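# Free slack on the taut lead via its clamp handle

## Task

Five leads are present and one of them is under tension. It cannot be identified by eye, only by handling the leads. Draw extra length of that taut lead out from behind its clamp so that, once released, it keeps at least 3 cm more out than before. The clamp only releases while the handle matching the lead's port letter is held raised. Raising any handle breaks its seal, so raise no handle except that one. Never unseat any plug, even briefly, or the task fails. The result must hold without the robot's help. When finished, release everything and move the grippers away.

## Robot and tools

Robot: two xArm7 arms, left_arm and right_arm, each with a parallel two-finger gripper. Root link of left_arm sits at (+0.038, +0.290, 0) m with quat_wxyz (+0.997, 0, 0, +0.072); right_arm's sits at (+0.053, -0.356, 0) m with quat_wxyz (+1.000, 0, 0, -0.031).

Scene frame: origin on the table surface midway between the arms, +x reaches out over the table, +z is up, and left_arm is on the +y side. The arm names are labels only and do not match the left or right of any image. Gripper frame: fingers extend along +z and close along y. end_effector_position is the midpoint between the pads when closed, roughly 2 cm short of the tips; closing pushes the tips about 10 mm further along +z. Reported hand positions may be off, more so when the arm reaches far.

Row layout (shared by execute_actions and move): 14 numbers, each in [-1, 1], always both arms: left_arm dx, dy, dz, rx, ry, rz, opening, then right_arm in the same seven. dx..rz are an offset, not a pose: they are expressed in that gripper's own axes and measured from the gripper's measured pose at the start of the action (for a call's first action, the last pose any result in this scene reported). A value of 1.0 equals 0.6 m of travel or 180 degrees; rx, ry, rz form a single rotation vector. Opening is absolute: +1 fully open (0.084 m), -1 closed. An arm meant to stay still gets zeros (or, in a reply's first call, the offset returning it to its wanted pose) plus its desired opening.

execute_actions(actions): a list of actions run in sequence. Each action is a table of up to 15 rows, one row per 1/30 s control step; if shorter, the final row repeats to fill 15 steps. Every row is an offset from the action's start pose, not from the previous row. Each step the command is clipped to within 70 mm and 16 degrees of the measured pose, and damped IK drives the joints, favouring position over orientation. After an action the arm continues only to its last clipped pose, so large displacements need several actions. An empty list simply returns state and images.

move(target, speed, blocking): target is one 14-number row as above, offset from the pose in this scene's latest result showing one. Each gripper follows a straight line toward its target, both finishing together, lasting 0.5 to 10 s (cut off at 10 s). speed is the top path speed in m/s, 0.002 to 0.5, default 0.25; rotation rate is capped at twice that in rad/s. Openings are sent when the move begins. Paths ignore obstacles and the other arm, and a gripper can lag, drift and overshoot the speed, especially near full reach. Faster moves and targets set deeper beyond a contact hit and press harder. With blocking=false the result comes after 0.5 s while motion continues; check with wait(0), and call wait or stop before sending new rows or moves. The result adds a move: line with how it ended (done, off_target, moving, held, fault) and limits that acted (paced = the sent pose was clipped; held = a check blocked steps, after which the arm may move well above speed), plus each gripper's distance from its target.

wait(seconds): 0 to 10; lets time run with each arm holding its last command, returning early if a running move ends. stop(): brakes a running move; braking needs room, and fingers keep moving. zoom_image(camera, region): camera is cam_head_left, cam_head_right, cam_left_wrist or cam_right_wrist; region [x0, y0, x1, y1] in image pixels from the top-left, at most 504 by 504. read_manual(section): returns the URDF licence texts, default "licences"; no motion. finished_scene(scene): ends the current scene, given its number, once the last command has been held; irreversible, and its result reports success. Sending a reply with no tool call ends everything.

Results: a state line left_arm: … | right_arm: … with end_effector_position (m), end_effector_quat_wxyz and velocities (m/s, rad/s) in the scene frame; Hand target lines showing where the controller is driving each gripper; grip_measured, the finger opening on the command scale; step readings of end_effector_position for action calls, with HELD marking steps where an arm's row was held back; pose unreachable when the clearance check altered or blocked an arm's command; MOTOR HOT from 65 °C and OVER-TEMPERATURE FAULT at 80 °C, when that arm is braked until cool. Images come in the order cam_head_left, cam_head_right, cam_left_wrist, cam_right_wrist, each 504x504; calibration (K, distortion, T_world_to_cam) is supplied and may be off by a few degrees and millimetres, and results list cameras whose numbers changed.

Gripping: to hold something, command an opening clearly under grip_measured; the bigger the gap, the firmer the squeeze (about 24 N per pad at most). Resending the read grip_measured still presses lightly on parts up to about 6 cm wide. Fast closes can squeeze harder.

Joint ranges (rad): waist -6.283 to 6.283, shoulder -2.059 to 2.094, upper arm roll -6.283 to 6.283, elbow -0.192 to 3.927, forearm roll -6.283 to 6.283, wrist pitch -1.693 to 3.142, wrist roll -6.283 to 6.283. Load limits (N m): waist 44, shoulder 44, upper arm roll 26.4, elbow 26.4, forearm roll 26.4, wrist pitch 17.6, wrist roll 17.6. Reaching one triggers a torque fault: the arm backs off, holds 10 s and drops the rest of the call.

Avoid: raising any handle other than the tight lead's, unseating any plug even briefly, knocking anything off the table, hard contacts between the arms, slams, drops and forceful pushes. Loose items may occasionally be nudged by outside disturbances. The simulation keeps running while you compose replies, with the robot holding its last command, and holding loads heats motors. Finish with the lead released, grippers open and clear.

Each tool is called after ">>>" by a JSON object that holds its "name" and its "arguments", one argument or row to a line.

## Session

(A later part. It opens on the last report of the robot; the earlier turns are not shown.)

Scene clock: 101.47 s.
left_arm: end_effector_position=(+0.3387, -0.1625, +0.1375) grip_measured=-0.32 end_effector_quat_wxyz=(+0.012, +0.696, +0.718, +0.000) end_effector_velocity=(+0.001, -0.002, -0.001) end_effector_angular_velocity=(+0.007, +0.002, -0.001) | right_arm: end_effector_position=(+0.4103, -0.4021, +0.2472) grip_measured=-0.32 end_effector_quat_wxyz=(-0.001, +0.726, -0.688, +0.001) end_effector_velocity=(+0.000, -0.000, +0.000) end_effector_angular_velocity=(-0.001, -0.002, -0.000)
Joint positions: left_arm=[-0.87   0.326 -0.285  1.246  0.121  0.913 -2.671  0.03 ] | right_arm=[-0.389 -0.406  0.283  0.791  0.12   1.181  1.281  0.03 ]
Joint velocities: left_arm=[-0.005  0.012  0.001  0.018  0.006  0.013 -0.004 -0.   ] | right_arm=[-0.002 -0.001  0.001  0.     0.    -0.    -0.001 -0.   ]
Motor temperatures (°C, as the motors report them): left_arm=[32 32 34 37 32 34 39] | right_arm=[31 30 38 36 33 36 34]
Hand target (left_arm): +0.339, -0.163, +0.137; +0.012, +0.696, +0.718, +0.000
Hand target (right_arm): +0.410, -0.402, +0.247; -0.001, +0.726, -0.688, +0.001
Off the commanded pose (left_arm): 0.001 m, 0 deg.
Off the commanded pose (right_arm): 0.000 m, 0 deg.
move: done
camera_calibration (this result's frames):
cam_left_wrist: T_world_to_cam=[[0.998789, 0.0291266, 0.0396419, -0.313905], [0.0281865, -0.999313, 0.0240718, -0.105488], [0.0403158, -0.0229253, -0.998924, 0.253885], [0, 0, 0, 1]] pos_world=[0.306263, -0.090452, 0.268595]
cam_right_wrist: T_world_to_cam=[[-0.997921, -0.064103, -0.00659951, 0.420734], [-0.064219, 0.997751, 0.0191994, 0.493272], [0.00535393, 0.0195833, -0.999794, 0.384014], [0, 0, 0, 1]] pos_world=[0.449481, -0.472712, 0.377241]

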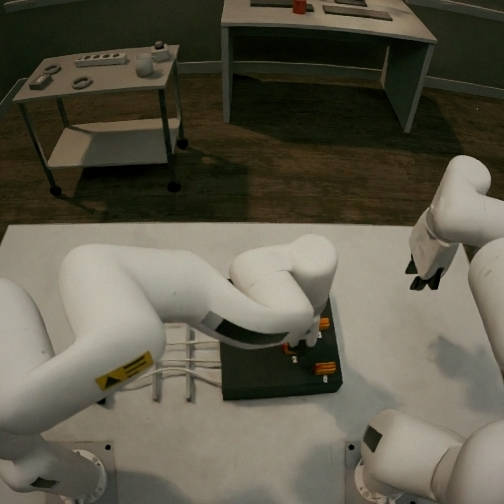

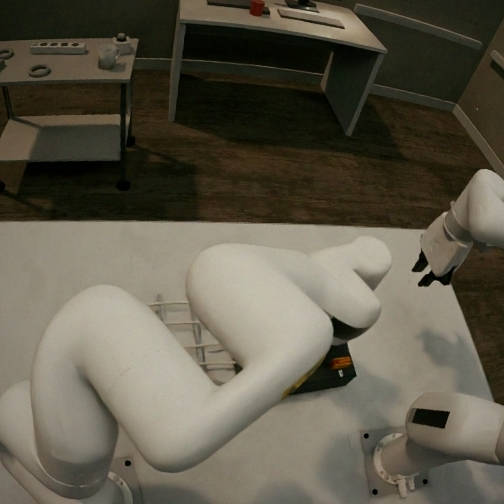

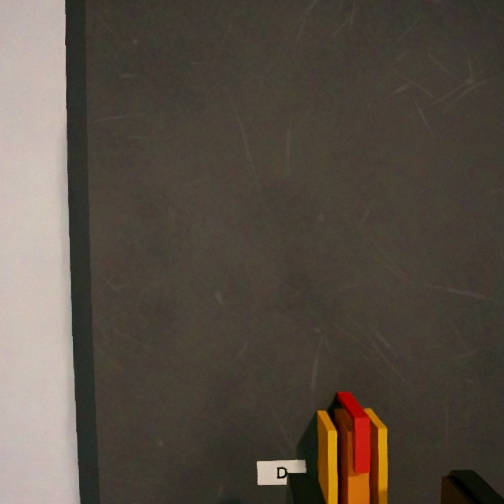

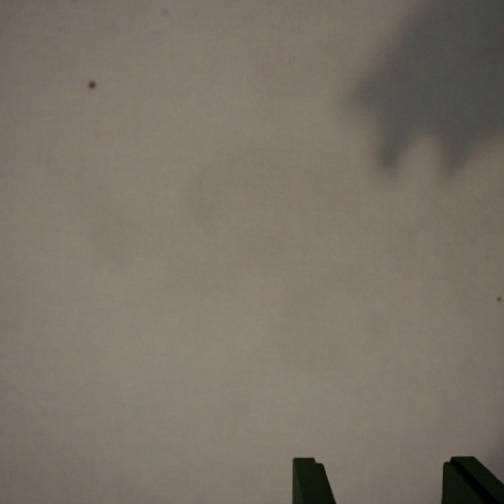

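>>> {"name": "move", "arguments": {
  "target": [0,0,0.078,0,0,0,-0.3,0,0,0,0,0,0,-0.3],
  "speed": 0.05
}}

>>> {"name": "move", "arguments": {
  "target": [0,0,0,0,0,0,-1,0,0,0,0,0,0,-0.3]
}}

>>> {"name": "move", "arguments": {
  "target": [0,0,-0.017,0,0,0,-1,0,0,0,0,0,0,-0.3],
  "speed": 0.01
}}

Scene clock: 103.23 s.
left_arm: end_effector_position=(+0.3394, -0.1634, +0.0912) grip_measured=-0.32 end_effector_quat_wxyz=(+0.012, +0.696, +0.718, +0.000) end_effector_velocity=(+0.000, -0.000, -0.003) end_effector_angular_velocity=(+0.000, -0.001, +0.000) | right_arm: end_effector_position=(+0.4103, -0.4021, +0.2472) grip_measured=-0.32 end_effector_quat_wxyz=(-0.001, +0.726, -0.688, +0.001) end_effector_velocity=(+0.000, +0.000, -0.000) end_effector_angular_velocity=(+0.000, +0.000, -0.000)
Joint positions: left_arm=[-0.88   0.402 -0.271  1.208  0.154  0.802 -2.693  0.03 ] | right_arm=[-0.389 -0.406  0.283  0.791  0.12   1.181  1.281  0.03 ]
Joint velocities: left_arm=[-0.001  0.006  0.002 -0.001  0.004 -0.007 -0.002  0.   ] | right_arm=[-0.     0.001  0.001 -0.     0.    -0.     0.     0.   ]
Motor temperatures (°C, as the motors report them): left_arm=[32 32 34 37 32 34 39] | right_arm=[31 30 38 37 33 36 34]
Hand target (left_arm): +0.339, -0.163, +0.091; +0.012, +0.696, +0.718, +0.000
Hand target (right_arm): +0.410, -0.402, +0.247; -0.001, +0.726, -0.688, +0.001
Off the commanded pose (left_arm): 0.001 m, 0 deg.
Off the commanded pose (right_arm): 0.000 m, 0 deg.
move: done
camera_calibration (this result's frames):
cam_left_wrist: T_world_to_cam=[[0.998794, 0.0287833, 0.0397635, -0.31278], [0.0278318, -0.999318, 0.0242782, -0.105153], [0.0404352, -0.0231422, -0.998914, 0.207505], [0, 0, 0, 1]] pos_world=[0.306939, -0.0912762, 0.22227]
cam_right_wrist: T_world_to_cam=[[-0.997921, -0.0641031, -0.00659972, 0.420734], [-0.0642191, 0.997751, 0.0191993, 0.493272], [0.00535414, 0.0195832, -0.999794, 0.384014], [0, 0, 0, 1]] pos_world=[0.449481, -0.472712, 0.377241]

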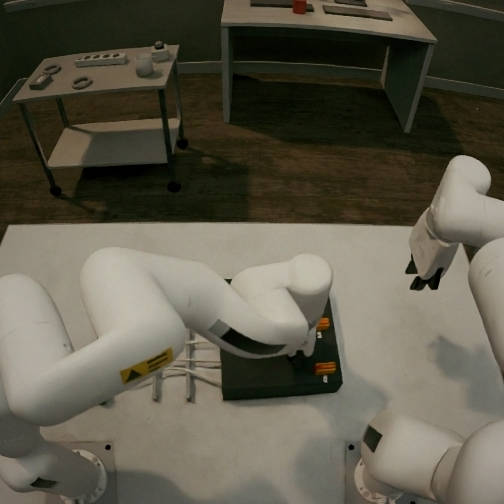

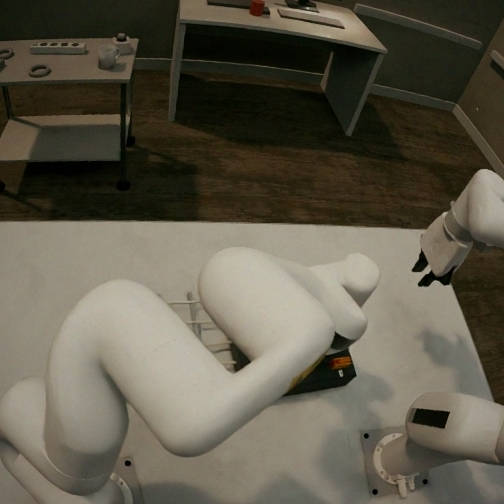

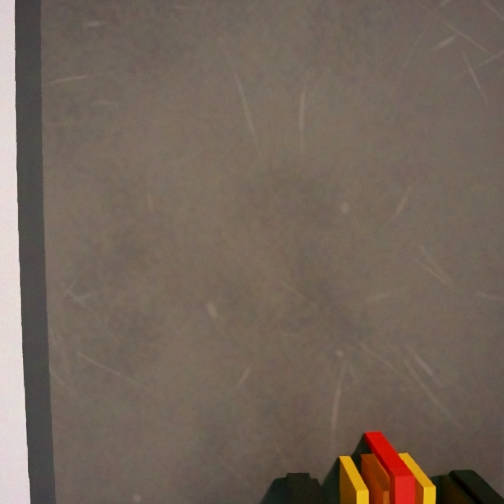

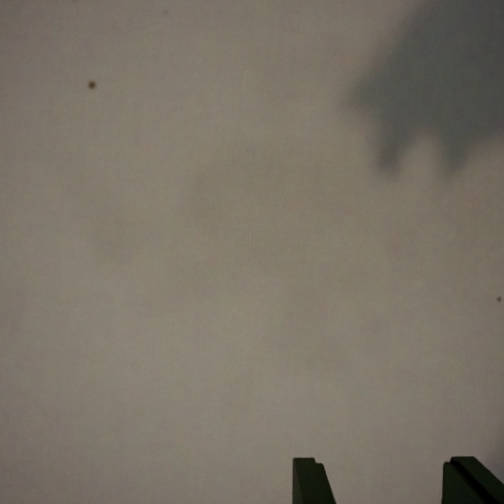

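Scene clock: 103.73 s.
left_arm: end_effector_position=(+0.3396, -0.1633, +0.0910) grip_measured=-0.75 end_effector_quat_wxyz=(+0.012, +0.695, +0.718, +0.000) end_effector_velocity=(+0.000, +0.000, +0.001) end_effector_angular_velocity=(-0.000, -0.001, -0.002) | right_arm: end_effector_position=(+0.4103, -0.4021, +0.2472) grip_measured=-0.32 end_effector_quat_wxyz=(-0.001, +0.726, -0.688, +0.001) end_effector_velocity=(-0.000, -0.000, +0.000) end_effector_angular_velocity=(+0.001, -0.001, -0.002)
Joint positions: left_arm=[-0.88   0.402 -0.27   1.208  0.154  0.802 -2.693  0.011] | right_arm=[-0.389 -0.406  0.283  0.791  0.12   1.181  1.281  0.03 ]
Joint velocities: left_arm=[-0.    -0.001  0.    -0.     0.     0.     0.002  0.   ] | right_arm=[-0.    -0.    -0.001 -0.     0.001  0.    -0.    -0.   ]
Motor temperatures (°C, as the motors report them): left_arm=[32 32 34 37 32 34 39] | right_arm=[31 30 38 37 33 36 34]
Hand target (left_arm): +0.339, -0.163, +0.091; +0.012, +0.696, +0.718, +0.000
Hand target (right_arm): +0.410, -0.402, +0.247; -0.001, +0.726, -0.688, +0.001
Off the commanded pose (left_arm): 0.000 m, 0 deg.
Off the commanded pose (right_arm): 0.000 m, 0 deg.
move: done
camera_calibration (this result's frames):
cam_left_wrist: T_world_to_cam=[[0.998774, 0.0293933, 0.0398377, -0.312922], [0.0284333, -0.999297, 0.0244538, -0.105324], [0.0405285, -0.0232911, -0.998907, 0.207324], [0, 0, 0, 1]] pos_world=[0.307131, -0.091223, 0.222139]
cam_right_wrist: T_world_to_cam=[[-0.997921, -0.0641029, -0.00659975, 0.420734], [-0.064219, 0.997751, 0.0191993, 0.493272], [0.00535417, 0.0195832, -0.999794, 0.384014], [0, 0, 0, 1]] pos_world=[0.449481, -0.472712, 0.377241]

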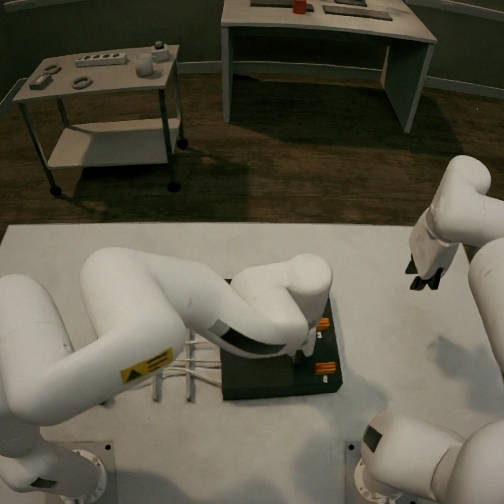

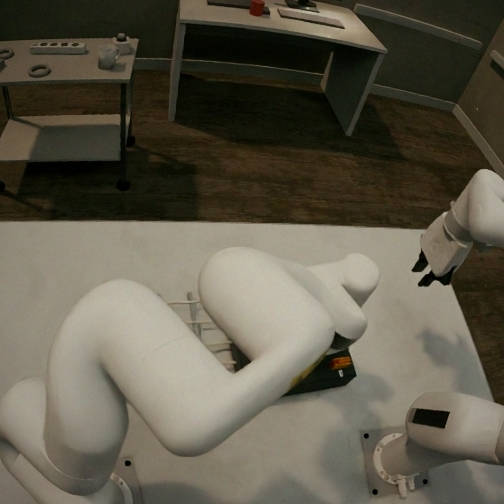

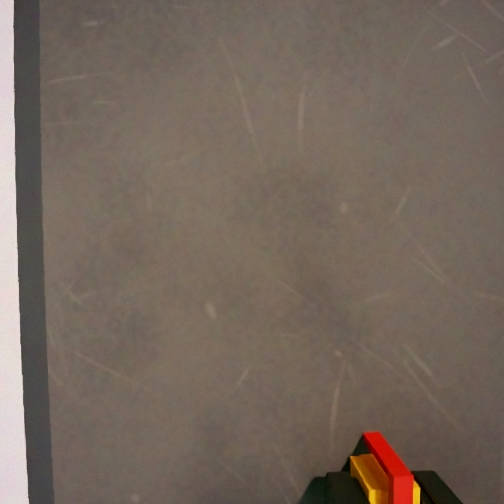

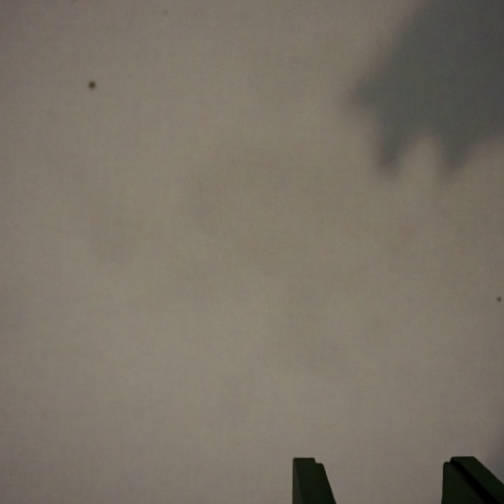

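Scene clock: 105.00 s.
left_arm: end_effector_position=(+0.3395, -0.1616, +0.0997) grip_measured=-0.75 end_effector_quat_wxyz=(+0.010, +0.695, +0.719, +0.001) end_effector_velocity=(+0.000, -0.001, +0.002) end_effector_angular_velocity=(-0.002, +0.000, +0.001) | right_arm: end_effector_position=(+0.4103, -0.4021, +0.2472) grip_measured=-0.32 end_effector_quat_wxyz=(-0.001, +0.726, -0.688, +0.001) end_effector_velocity=(+0.000, +0.001, +0.000) end_effector_angular_velocity=(-0.001, +0.000, +0.003)
Joint positions: left_arm=[-0.877  0.385 -0.272  1.213  0.146  0.826 -2.688  0.011] | right_arm=[-0.389 -0.406  0.283  0.791  0.12   1.181  1.281  0.03 ]
Joint velocities: left_arm=[-0.    -0.002 -0.     0.002 -0.003  0.002  0.001 -0.   ] | right_arm=[ 0.001 -0.     0.002  0.    -0.     0.     0.    -0.   ]
Motor temperatures (°C, as the motors report them): left_arm=[32 32 34 38 32 34 39] | right_arm=[31 30 38 37 33 36 34]
Hand target (left_arm): +0.339, -0.163, +0.101; +0.012, +0.695, +0.718, +0.000
Hand target (right_arm): +0.410, -0.402, +0.247; -0.001, +0.726, -0.688, +0.001
Off the commanded pose (left_arm): 0.002 m, 0 deg.
Off the commanded pose (right_arm): 0.000 m, 0 deg.
move: done
camera_calibration (this result's frames):
cam_left_wrist: T_world_to_cam=[[0.998806, 0.0305024, 0.0381501, -0.312834], [0.0297259, -0.999343, 0.0207575, -0.103906], [0.0387582, -0.0195986, -0.999056, 0.217248], [0, 0, 0, 1]] pos_world=[0.307129, -0.090038, 0.231135]
cam_right_wrist: T_world_to_cam=[[-0.997921, -0.064103, -0.00659978, 0.420734], [-0.0642191, 0.997751, 0.0191993, 0.493272], [0.0053542, 0.0195832, -0.999794, 0.384014], [0, 0, 0, 1]] pos_world=[0.449481, -0.472712, 0.377241]

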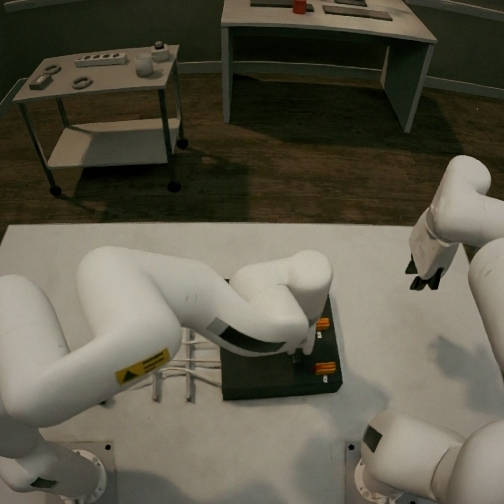

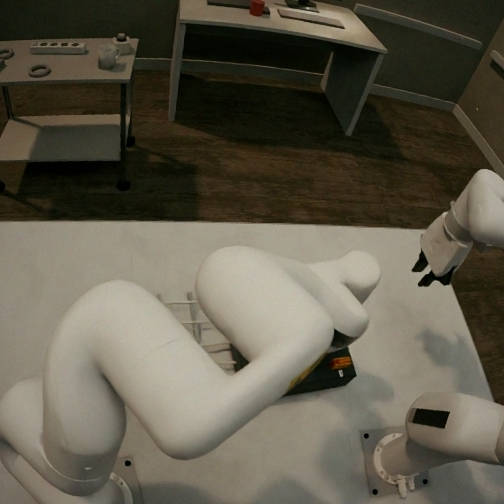

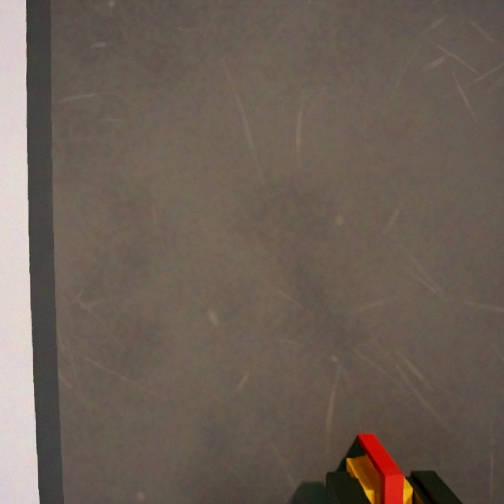

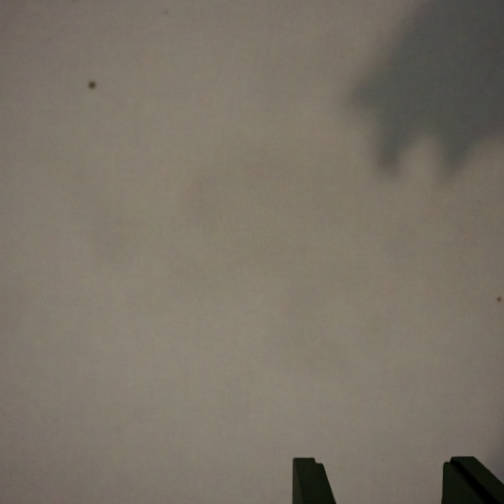

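>>> {"name": "move", "arguments": {
  "target": [-0.003,0,0.016,0,0,0,-0.3,0,0,0,0,0,0,-0.3],
  "speed": 0.03
}}

>>> {"name": "move", "arguments": {
  "target": [0,0,0,0,0,0,-0.6,0,0,0,0,0,0,-0.3]
}}

>>> {"name": "move", "arguments": {
  "target": [0,0,-0.015,0,0,0,-0.6,0,0,0,0,0,0,-0.3],
  "speed": 0.01
}}

Scene clock: 106.33 s.
left_arm: end_effector_position=(+0.3397, -0.1636, +0.0905) grip_measured=-0.32 end_effector_quat_wxyz=(+0.010, +0.695, +0.719, +0.001) end_effector_velocity=(+0.000, -0.000, -0.002) end_effector_angular_velocity=(+0.001, +0.000, +0.002) | right_arm: end_effector_position=(+0.4103, -0.4021, +0.2472) grip_measured=-0.32 end_effector_quat_wxyz=(-0.001, +0.726, -0.688, +0.001) end_effector_velocity=(+0.000, -0.001, -0.000) end_effector_angular_velocity=(+0.001, -0.001, -0.004)
Joint positions: left_arm=[-0.881  0.406 -0.27   1.214  0.155  0.807 -2.695  0.03 ] | right_arm=[-0.389 -0.406  0.283  0.791  0.12   1.181  1.281  0.03 ]
Joint velocities: left_arm=[-0.     0.005  0.001  0.001  0.002 -0.003 -0.003  0.   ] | right_arm=[-0.002  0.001 -0.002 -0.    -0.    -0.001  0.     0.   ]
Motor temperatures (°C, as the motors report them): left_arm=[32 32 34 38 32 34 39] | right_arm=[31 30 38 37 33 36 34]
Hand target (left_arm): +0.340, -0.164, +0.090; +0.010, +0.695, +0.719, +0.001
Hand target (right_arm): +0.410, -0.402, +0.247; -0.001, +0.726, -0.688, +0.001
Off the commanded pose (left_arm): 0.000 m, 0 deg.
Off the commanded pose (right_arm): 0.000 m, 0 deg.
move: done
camera_calibration (this result's frames):
cam_left_wrist: T_world_to_cam=[[0.998803, 0.0303487, 0.0383482, -0.312648], [0.0295572, -0.999342, 0.0210405, -0.105674], [0.0389615, -0.0198819, -0.999043, 0.207923], [0, 0, 0, 1]] pos_world=[0.307297, -0.0919817, 0.221937]
cam_right_wrist: T_world_to_cam=[[-0.997921, -0.064103, -0.00659981, 0.420734], [-0.0642191, 0.997751, 0.0191994, 0.493272], [0.00535423, 0.0195833, -0.999794, 0.384014], [0, 0, 0, 1]] pos_world=[0.449481, -0.472712, 0.377241]

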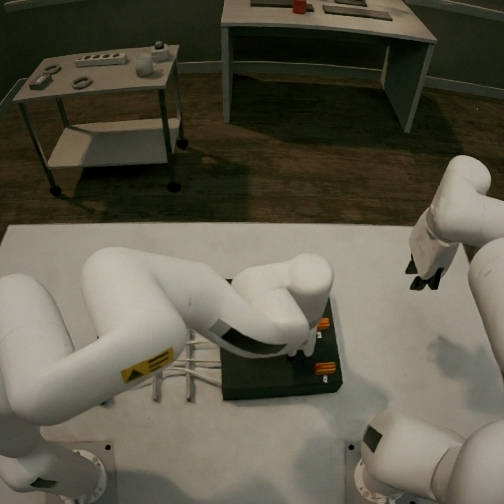

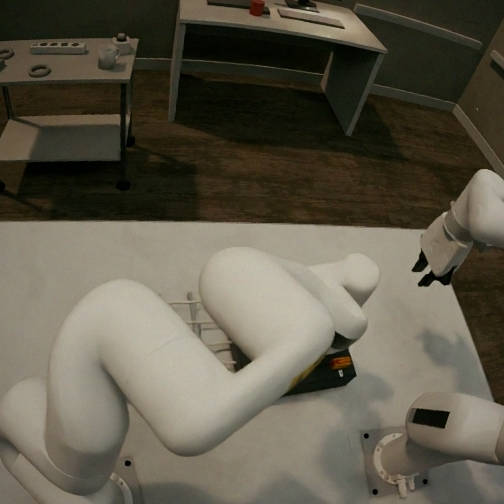

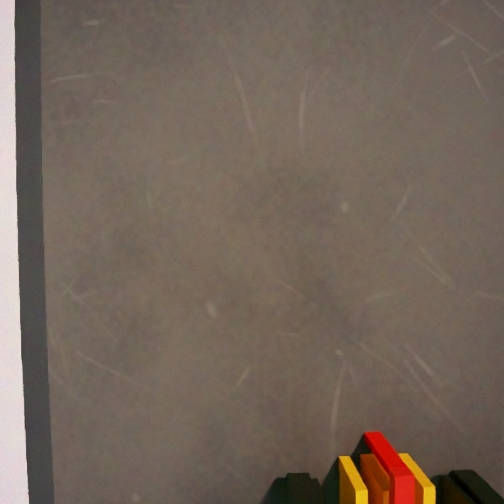

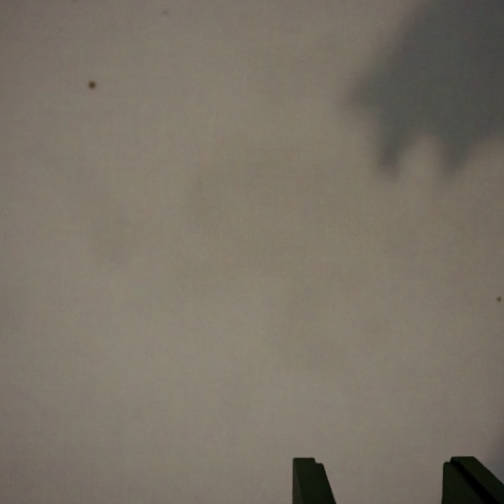

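Scene clock: 106.83 s.
left_arm: end_effector_position=(+0.3397, -0.1636, +0.0905) grip_measured=-0.62 end_effector_quat_wxyz=(+0.010, +0.695, +0.719, +0.001) end_effector_velocity=(-0.000, -0.000, +0.000) end_effector_angular_velocity=(+0.001, -0.001, -0.001) | right_arm: end_effector_position=(+0.4103, -0.4021, +0.2472) grip_measured=-0.32 end_effector_quat_wxyz=(-0.001, +0.726, -0.688, +0.001) end_effector_velocity=(-0.000, +0.001, +0.000) end_effector_angular_velocity=(-0.000, +0.000, +0.002)
Joint positions: left_arm=[-0.881  0.406 -0.27   1.214  0.155  0.807 -2.696  0.017] | right_arm=[-0.389 -0.406  0.283  0.791  0.12   1.181  1.281  0.03 ]
Joint velocities: left_arm=[-0.    -0.001 -0.001  0.     0.001  0.001 -0.001 -0.   ] | right_arm=[ 0.002 -0.001  0.001  0.    -0.     0.001  0.     0.   ]
Motor temperatures (°C, as the motors report them): left_arm=[32 32 34 38 32 34 39] | right_arm=[31 30 38 37 33 36 34]
Hand target (left_arm): +0.340, -0.164, +0.091; +0.010, +0.695, +0.719, +0.001
Hand target (right_arm): +0.410, -0.402, +0.247; -0.001, +0.726, -0.688, +0.001
Off the commanded pose (left_arm): 0.000 m, 0 deg.
Off the commanded pose (right_arm): 0.000 m, 0 deg.
move: done
camera_calibration (this result's frames):
cam_left_wrist: T_world_to_cam=[[0.998804, 0.0303665, 0.0383183, -0.312622], [0.0295745, -0.999341, 0.0210673, -0.105699], [0.0389327, -0.0199088, -0.999043, 0.207917], [0, 0, 0, 1]] pos_world=[0.307279, -0.0919969, 0.221924]
cam_right_wrist: T_world_to_cam=[[-0.997921, -0.0641031, -0.00659969, 0.420734], [-0.0642191, 0.997751, 0.0191995, 0.493272], [0.0053541, 0.0195834, -0.999794, 0.384014], [0, 0, 0, 1]] pos_world=[0.449481, -0.472712, 0.377241]

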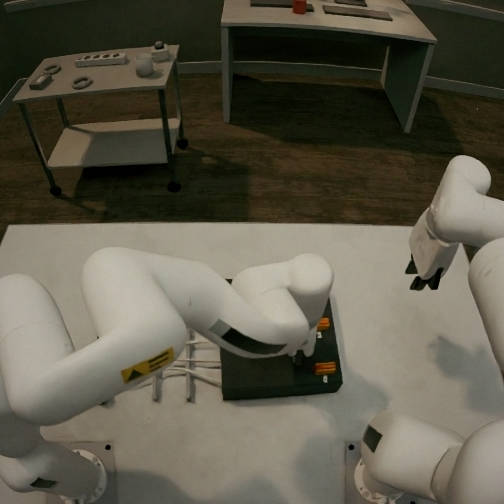

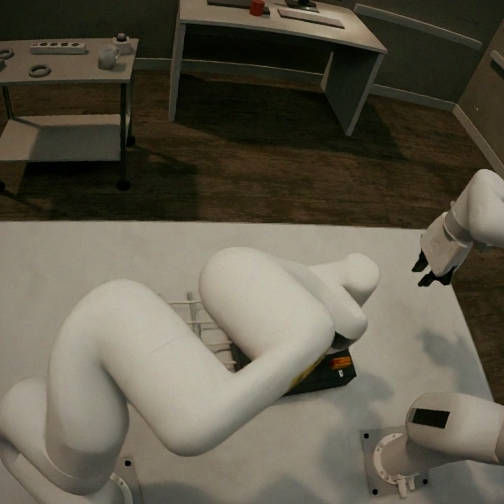

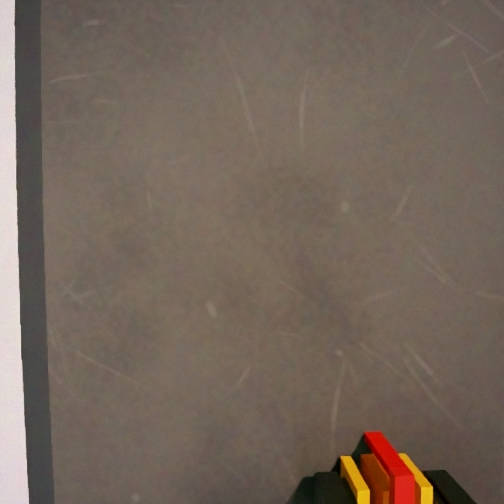

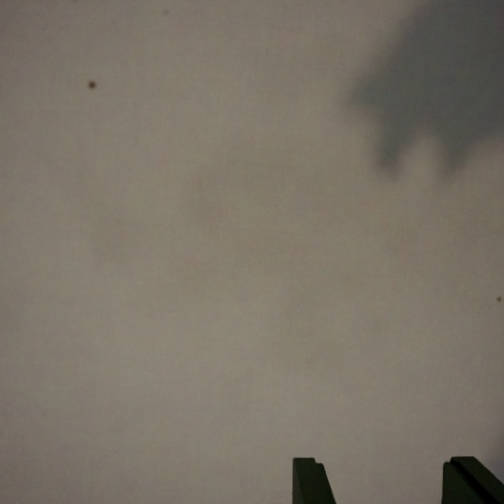

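Scene clock: 107.97 s.
left_arm: end_effector_position=(+0.3396, -0.1636, +0.0992) grip_measured=-0.62 end_effector_quat_wxyz=(+0.011, +0.695, +0.719, +0.001) end_effector_velocity=(-0.000, -0.000, +0.003) end_effector_angular_velocity=(+0.000, +0.000, +0.000) | right_arm: end_effector_position=(+0.4103, -0.4021, +0.2472) grip_measured=-0.32 end_effector_quat_wxyz=(-0.001, +0.726, -0.688, +0.001) end_effector_velocity=(+0.000, +0.000, -0.000) end_effector_angular_velocity=(+0.000, +0.001, +0.002)
Joint positions: left_arm=[-0.879  0.391 -0.273  1.219  0.149  0.827 -2.691  0.017] | right_arm=[-0.389 -0.406  0.283  0.791  0.12   1.181  1.281  0.03 ]
Joint velocities: left_arm=[ 0.    -0.006 -0.002  0.002 -0.003  0.008  0.001  0.   ] | right_arm=[ 0.001  0.001  0.001 -0.    -0.    -0.    -0.    -0.   ]
Motor temperatures (°C, as the motors report them): left_arm=[32 32 34 38 32 34 39] | right_arm=[31 30 38 37 33 36 34]
Hand target (left_arm): +0.340, -0.164, +0.100; +0.010, +0.695, +0.719, +0.001
Hand target (right_arm): +0.410, -0.402, +0.247; -0.001, +0.726, -0.688, +0.001
Off the commanded pose (left_arm): 0.000 m, 0 deg.
Off the commanded pose (right_arm): 0.000 m, 0 deg.
move: done
camera_calibration (this result's frames):
cam_left_wrist: T_world_to_cam=[[0.998799, 0.0303977, 0.0384287, -0.312863], [0.0295965, -0.999336, 0.0212499, -0.105842], [0.0390492, -0.020087, -0.999035, 0.216525], [0, 0, 0, 1]] pos_world=[0.307165, -0.0919125, 0.230588]
cam_right_wrist: T_world_to_cam=[[-0.997921, -0.0641028, -0.00659973, 0.420734], [-0.0642188, 0.997751, 0.0191995, 0.493272], [0.00535415, 0.0195834, -0.999794, 0.384014], [0, 0, 0, 1]] pos_world=[0.449481, -0.472712, 0.377241]

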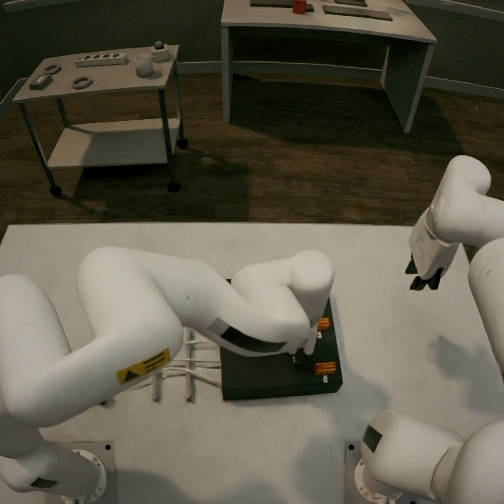

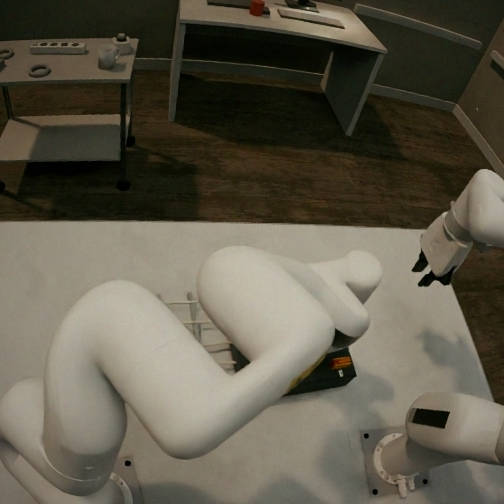

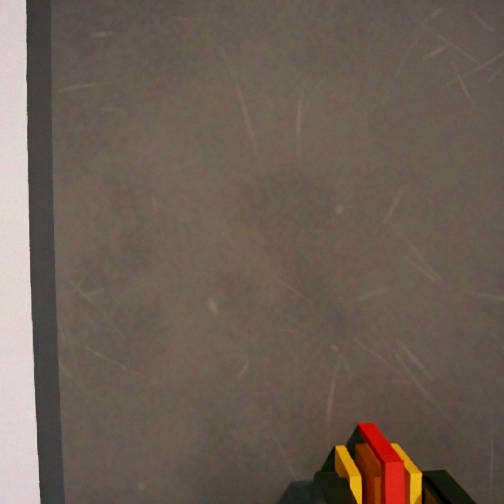

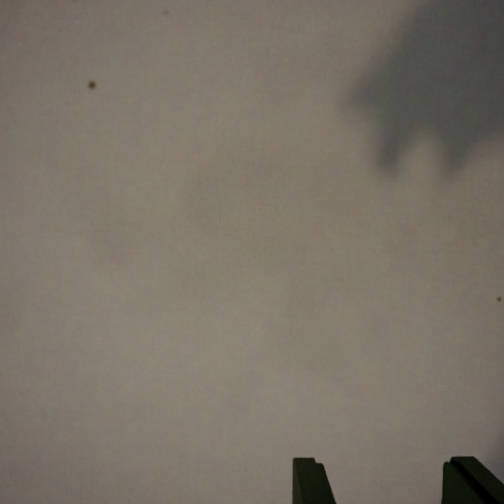

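>>> {"name": "move", "arguments": {
  "target": [0,0,0.009,0,0,0,-0.3,0,0,0,0,0,0,-0.3],
  "speed": 0.03
}}

>>> {"name": "execute_actions", "arguments": {
  "actions": [
    [[0,0,0,0,0,0,-1,0,0,0,0,0,0,-0.3]],
    [[0,0,0.007,0,0,0,-1,0,0,0,0,0,0,-0.3]],
    [[0,0,0,0,0,0,-1,0,0,0,0,0,0,-0.3]],
    [[0,0,-0.008,0,0,0,-1,0,0,0,0,0,0,-0.3]],
    [[0,0,-0.006,0,0,0,-1,0,0,0,0,0,0,-0.3]]
  ]
}}

>>> {"name": "execute_actions", "arguments": {
  "actions": [
    [[0.01,0,0.006,0,0,0,-1,0,0,0,0,0,0,-0.3]],
    [[0,0,0,0,0,-0.04,-1,0,0,0,0,0,0,-0.3]]
  ]
}}

Scene clock: 109.47 s.
left_arm: end_effector_position=(+0.3396, -0.1636, +0.0941) grip_measured=-0.32 end_effector_quat_wxyz=(+0.011, +0.695, +0.719, +0.001) end_effector_velocity=(+0.001, -0.000, -0.002) end_effector_angular_velocity=(-0.001, -0.001, +0.002) | right_arm: end_effector_position=(+0.4103, -0.4021, +0.2472) grip_measured=-0.32 end_effector_quat_wxyz=(-0.001, +0.726, -0.688, +0.001) end_effector_velocity=(+0.000, +0.000, -0.000) end_effector_angular_velocity=(+0.000, -0.000, +0.001)
Joint positions: left_arm=[-0.88   0.4   -0.272  1.216  0.153  0.815 -2.694  0.03 ] | right_arm=[-0.389 -0.406  0.283  0.791  0.12   1.181  1.281  0.03 ]
Joint velocities: left_arm=[-0.     0.004  0.002 -0.001  0.002 -0.006 -0.002  0.   ] | right_arm=[ 0.001  0.    -0.001  0.     0.    -0.001 -0.001 -0.   ]
Motor temperatures (°C, as the motors report them): left_arm=[32 32 34 38 32 34 39] | right_arm=[31 30 38 37 33 36 34]
Hand target (left_arm): +0.340, -0.164, +0.094; +0.011, +0.695, +0.719, +0.001
Hand target (right_arm): +0.410, -0.402, +0.247; -0.001, +0.726, -0.688, +0.001
Off the commanded pose (left_arm): 0.000 m, 0 deg.
Off the commanded pose (right_arm): 0.000 m, 0 deg.
move: done
camera_calibration (this result's frames):
cam_left_wrist: T_world_to_cam=[[0.998802, 0.0303649, 0.0383774, -0.312723], [0.0295673, -0.999338, 0.0211832, -0.10577], [0.0389952, -0.0200231, -0.999039, 0.211459], [0, 0, 0, 1]] pos_world=[0.30723, -0.0919706, 0.225498]
cam_right_wrist: T_world_to_cam=[[-0.997921, -0.0641027, -0.00659983, 0.420734], [-0.0642187, 0.997751, 0.0191994, 0.493272], [0.00535425, 0.0195833, -0.999794, 0.384014], [0, 0, 0, 1]] pos_world=[0.449481, -0.472712, 0.377241]

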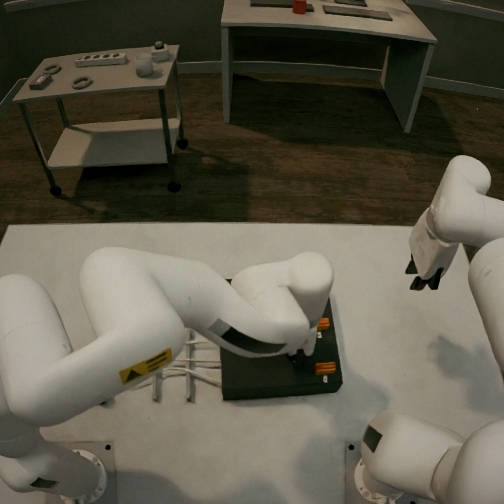

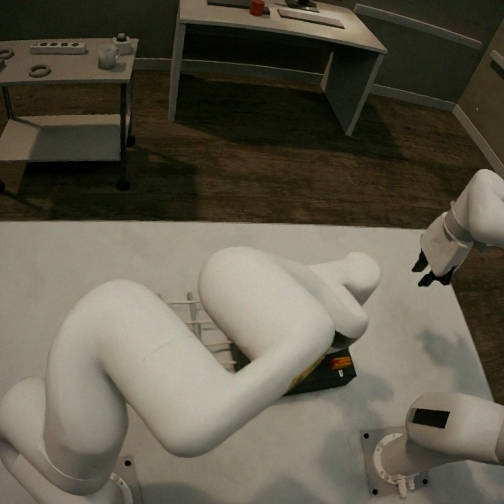

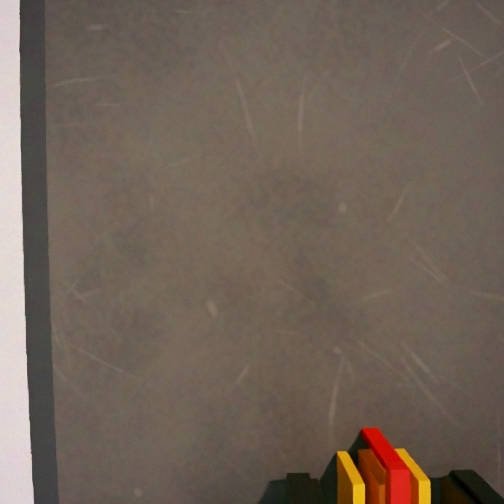

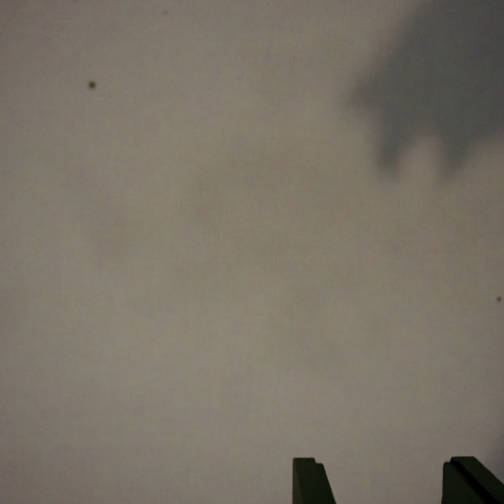

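Scene clock: 111.97 s.
left_arm: end_effector_position=(+0.3396, -0.1632, +0.0963) grip_measured=-0.75 end_effector_quat_wxyz=(+0.010, +0.695, +0.719, +0.001) end_effector_velocity=(+0.000, +0.001, +0.002) end_effector_angular_velocity=(+0.000, +0.000, +0.002) | right_arm: end_effector_position=(+0.4103, -0.4021, +0.2472) grip_measured=-0.32 end_effector_quat_wxyz=(-0.001, +0.726, -0.688, +0.001) end_effector_velocity=(+0.000, -0.000, -0.001) end_effector_angular_velocity=(+0.001, +0.001, -0.000)
Joint positions: left_arm=[-0.879  0.396 -0.272  1.217  0.15   0.822 -2.692  0.011] | right_arm=[-0.389 -0.406  0.283  0.791  0.12   1.181  1.281  0.03 ]
Joint velocities: left_arm=[ 0.    -0.005  0.     0.001 -0.003  0.006  0.    -0.   ] | right_arm=[-0.     0.002 -0.001 -0.     0.    -0.001 -0.     0.   ]
Motor temperatures (°C, as the motors report them): left_arm=[32 33 34 38 32 34 39] | right_arm=[31 30 38 37 33 36 34]
Hand target (left_arm): +0.340, -0.164, +0.097; +0.011, +0.695, +0.719, +0.000
Hand target (right_arm): +0.410, -0.402, +0.247; -0.001, +0.726, -0.688, +0.001
Off the commanded pose (left_arm): 0.001 m, 0 deg.
Off the commanded pose (right_arm): 0.000 m, 0 deg.
Step readings (end_effector_position; steps 1 to 15: 1st action; 16 to 30: 2nd action; 31 to 45: 3rd action; 46 to 60: 4th action; 61 to 75: 5th action):
0: left_arm (+0.3396, -0.1636, +0.0941) | right_arm (+0.4103, -0.4021, +0.2472)
1: left_arm (+0.3396, -0.1637, +0.0941) | right_arm (+0.4103, -0.4021, +0.2472)
2: left_arm (+0.3396, -0.1637, +0.0940) | right_arm (+0.4103, -0.4021, +0.2472)
4: left_arm (+0.3398, -0.1636, +0.0940) | right_arm (+0.4103, -0.4021, +0.2472)
8: left_arm (+0.3398, -0.1636, +0.0940) | right_arm (+0.4103, -0.4021, +0.2472)
15: left_arm (+0.3397, -0.1636, +0.0940) | right_arm (+0.4103, -0.4021, +0.2472)
16: left_arm (+0.3397, -0.1636, +0.0940) | right_arm (+0.4103, -0.4021, +0.2472)
17: left_arm (+0.3398, -0.1637, +0.0939) | right_arm (+0.4103, -0.4021, +0.2472)
19: left_arm (+0.3398, -0.1637, +0.0937) | right_arm (+0.4103, -0.4021, +0.2472)
23: left_arm (+0.3398, -0.1639, +0.0932) | right_arm (+0.4103, -0.4021, +0.2472)
30: left_arm (+0.3399, -0.1645, +0.0915) | right_arm (+0.4103, -0.4021, +0.2472)
31: left_arm (+0.3399, -0.1645, +0.0913) | right_arm (+0.4103, -0.4021, +0.2472)
32: left_arm (+0.3399, -0.1646, +0.0913) | right_arm (+0.4103, -0.4021, +0.2472)
34: left_arm (+0.3399, -0.1646, +0.0913) | right_arm (+0.4103, -0.4021, +0.2472)
38: left_arm (+0.3399, -0.1646, +0.0913) | right_arm (+0.4103, -0.4021, +0.2472)
45: left_arm (+0.3399, -0.1645, +0.0913) | right_arm (+0.4103, -0.4021, +0.2472)
46: left_arm (+0.3399, -0.1645, +0.0914) | right_arm (+0.4103, -0.4021, +0.2472)
47: left_arm (+0.3398, -0.1645, +0.0915) | right_arm (+0.4103, -0.4021, +0.2472)
49: left_arm (+0.3398, -0.1644, +0.0918) | right_arm (+0.4103, -0.4021, +0.2472)
53: left_arm (+0.3397, -0.1643, +0.0923) | right_arm (+0.4103, -0.4021, +0.2472)
60: left_arm (+0.3397, -0.1642, +0.0938) | right_arm (+0.4103, -0.4021, +0.2472)
61: left_arm (+0.3397, -0.1641, +0.0939) | right_arm (+0.4103, -0.4021, +0.2472)
62: left_arm (+0.3397, -0.1640, +0.0942) | right_arm (+0.4103, -0.4021, +0.2472)
64: left_arm (+0.3397, -0.1636, +0.0948) | right_arm (+0.4103, -0.4021, +0.2472)
68: left_arm (+0.3396, -0.1632, +0.0957) | right_arm (+0.4103, -0.4021, +0.2472)
75: end_effector_position above
camera_calibration (this result's frames):
cam_left_wrist: T_world_to_cam=[[0.998831, 0.0311969, 0.0369119, -0.312573], [0.0304679, -0.999333, 0.0201496, -0.105541], [0.0375158, -0.0190014, -0.999115, 0.214323], [0, 0, 0, 1]] pos_world=[0.307383, -0.0916472, 0.227798]
cam_right_wrist: T_world_to_cam=[[-0.997921, -0.0641029, -0.00659988, 0.420734], [-0.0642189, 0.997751, 0.0191994, 0.493272], [0.0053543, 0.0195833, -0.999794, 0.384014], [0, 0, 0, 1]] pos_world=[0.449481, -0.472712, 0.377241]

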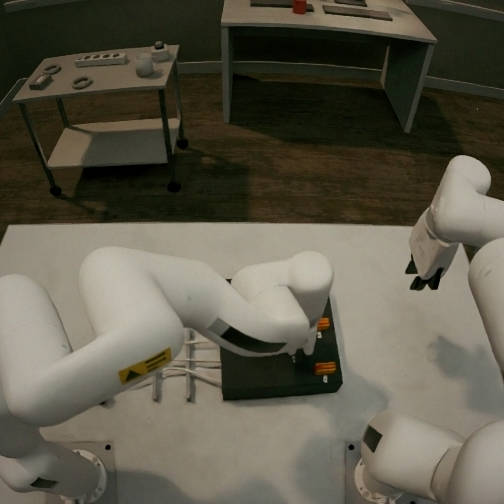

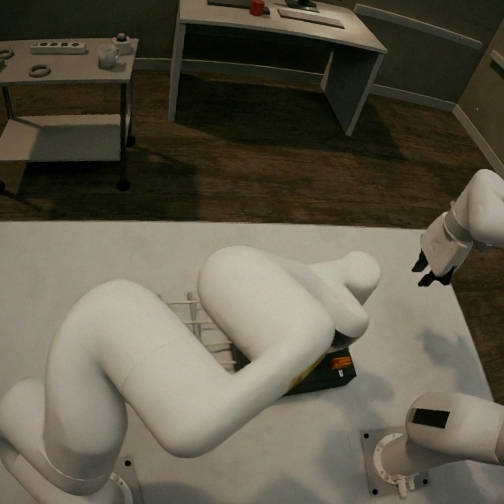

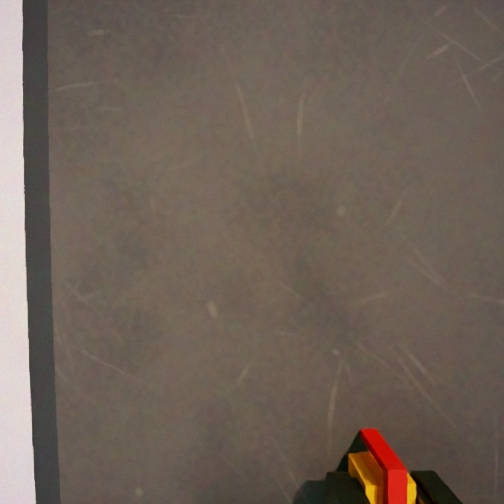

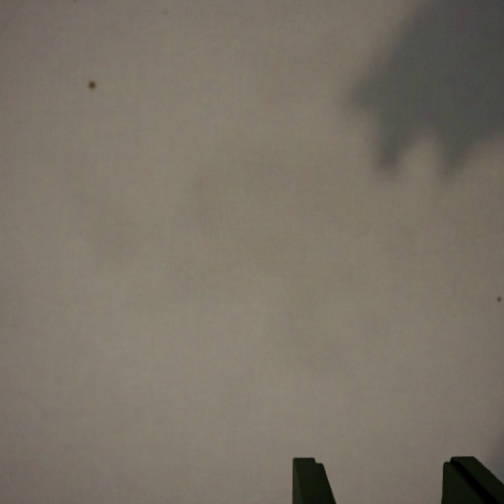

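Scene clock: 112.97 s.
left_arm: end_effector_position=(+0.3395, -0.1604, +0.0956) grip_measured=-0.71 end_effector_quat_wxyz=(+0.013, +0.651, +0.759, -0.002) end_effector_velocity=(+0.001, +0.001, -0.001) end_effector_angular_velocity=(+0.003, -0.002, +0.049) | right_arm: end_effector_position=(+0.4103, -0.4021, +0.2472) grip_measured=-0.32 end_effector_quat_wxyz=(-0.001, +0.726, -0.688, +0.001) end_effector_velocity=(+0.000, -0.001, +0.000) end_effector_angular_velocity=(+0.000, -0.001, -0.004)
Joint positions: left_arm=[-0.89   0.383 -0.255  1.196  0.137  0.802 -2.798  0.013] | right_arm=[-0.389 -0.406  0.283  0.791  0.12   1.181  1.281  0.03 ]
Joint velocities: left_arm=[-0.01   0.     0.01   0.     0.002  0.    -0.05   0.001] | right_arm=[-0.002 -0.    -0.002 -0.     0.    -0.001  0.    -0.   ]
Motor temperatures (°C, as the motors report them): left_arm=[32 33 34 38 32 34 39] | right_arm=[31 30 38 37 33 36 34]
Hand target (left_arm): +0.339, -0.161, +0.096; +0.014, +0.649, +0.760, -0.002
Hand target (right_arm): +0.410, -0.402, +0.247; -0.001, +0.726, -0.688, +0.001
Off the commanded pose (left_arm): 0.000 m, 0 deg.
Off the commanded pose (right_arm): 0.000 m, 0 deg.
Step readings (end_effector_position; steps 1 to 15: 1st action; 16 to 30: 2nd action):
0: left_arm (+0.3396, -0.1632, +0.0963) | right_arm (+0.4103, -0.4021, +0.2472)
1: left_arm (+0.3396, -0.1631, +0.0963) | right_arm (+0.4103, -0.4021, +0.2472)
2: left_arm (+0.3396, -0.1630, +0.0962) | right_arm (+0.4103, -0.4021, +0.2472)
4: left_arm (+0.3396, -0.1625, +0.0962) | right_arm (+0.4103, -0.4021, +0.2472)
8: left_arm (+0.3395, -0.1616, +0.0962) | right_arm (+0.4103, -0.4021, +0.2472)
15: left_arm (+0.3394, -0.1608, +0.0958) | right_arm (+0.4103, -0.4021, +0.2472)
16: left_arm (+0.3394, -0.1607, +0.0957) | right_arm (+0.4103, -0.4021, +0.2472)
17: left_arm (+0.3395, -0.1607, +0.0957) | right_arm (+0.4103, -0.4021, +0.2472)
19: left_arm (+0.3395, -0.1607, +0.0957) | right_arm (+0.4103, -0.4021, +0.2472)
23: left_arm (+0.3395, -0.1605, +0.0958) | right_arm (+0.4103, -0.4021, +0.2472)
30: end_effector_position above
camera_calibration (this result's frames):
cam_left_wrist: T_world_to_cam=[[0.988164, 0.148753, 0.0374784, -0.29005], [0.147681, -0.988582, 0.0299343, -0.141738], [0.0415033, -0.0240451, -0.998849, 0.21154], [0, 0, 0, 1]] pos_world=[0.29877, -0.0918874, 0.22641]
cam_right_wrist: T_world_to_cam=[[-0.997921, -0.0641028, -0.00659993, 0.420734], [-0.0642188, 0.997751, 0.0191994, 0.493272], [0.00535435, 0.0195833, -0.999794, 0.384014], [0, 0, 0, 1]] pos_world=[0.449481, -0.472712, 0.377241]

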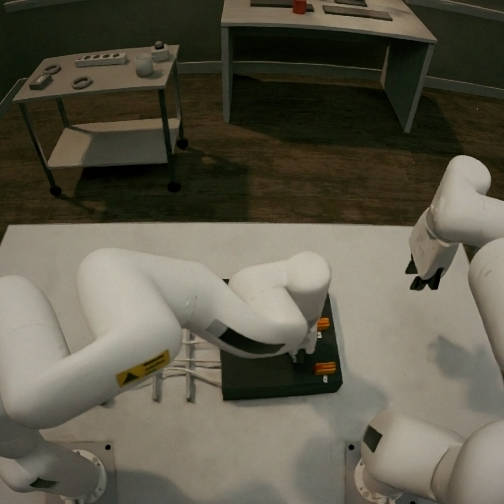

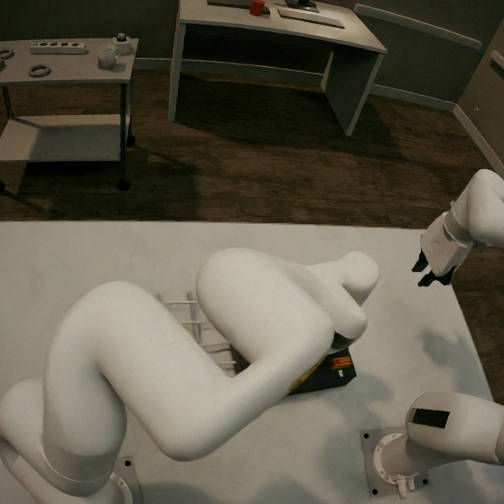

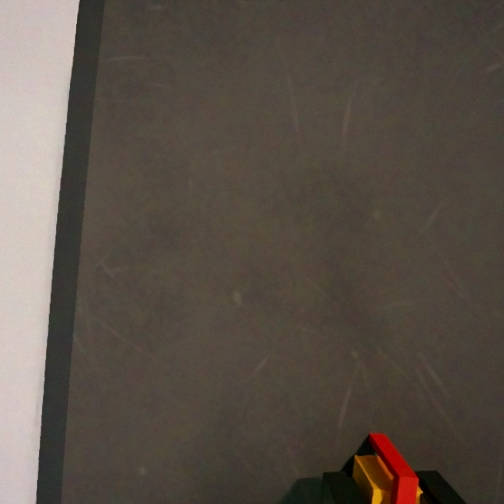

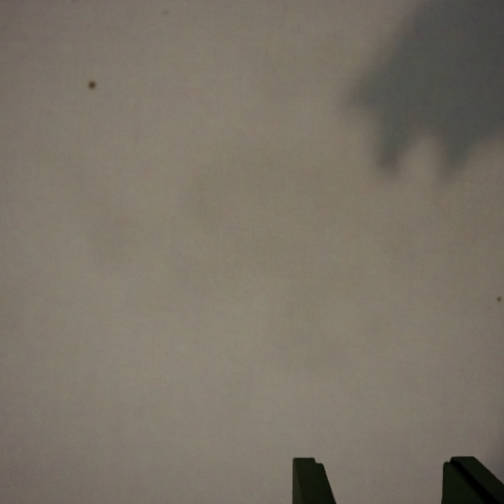

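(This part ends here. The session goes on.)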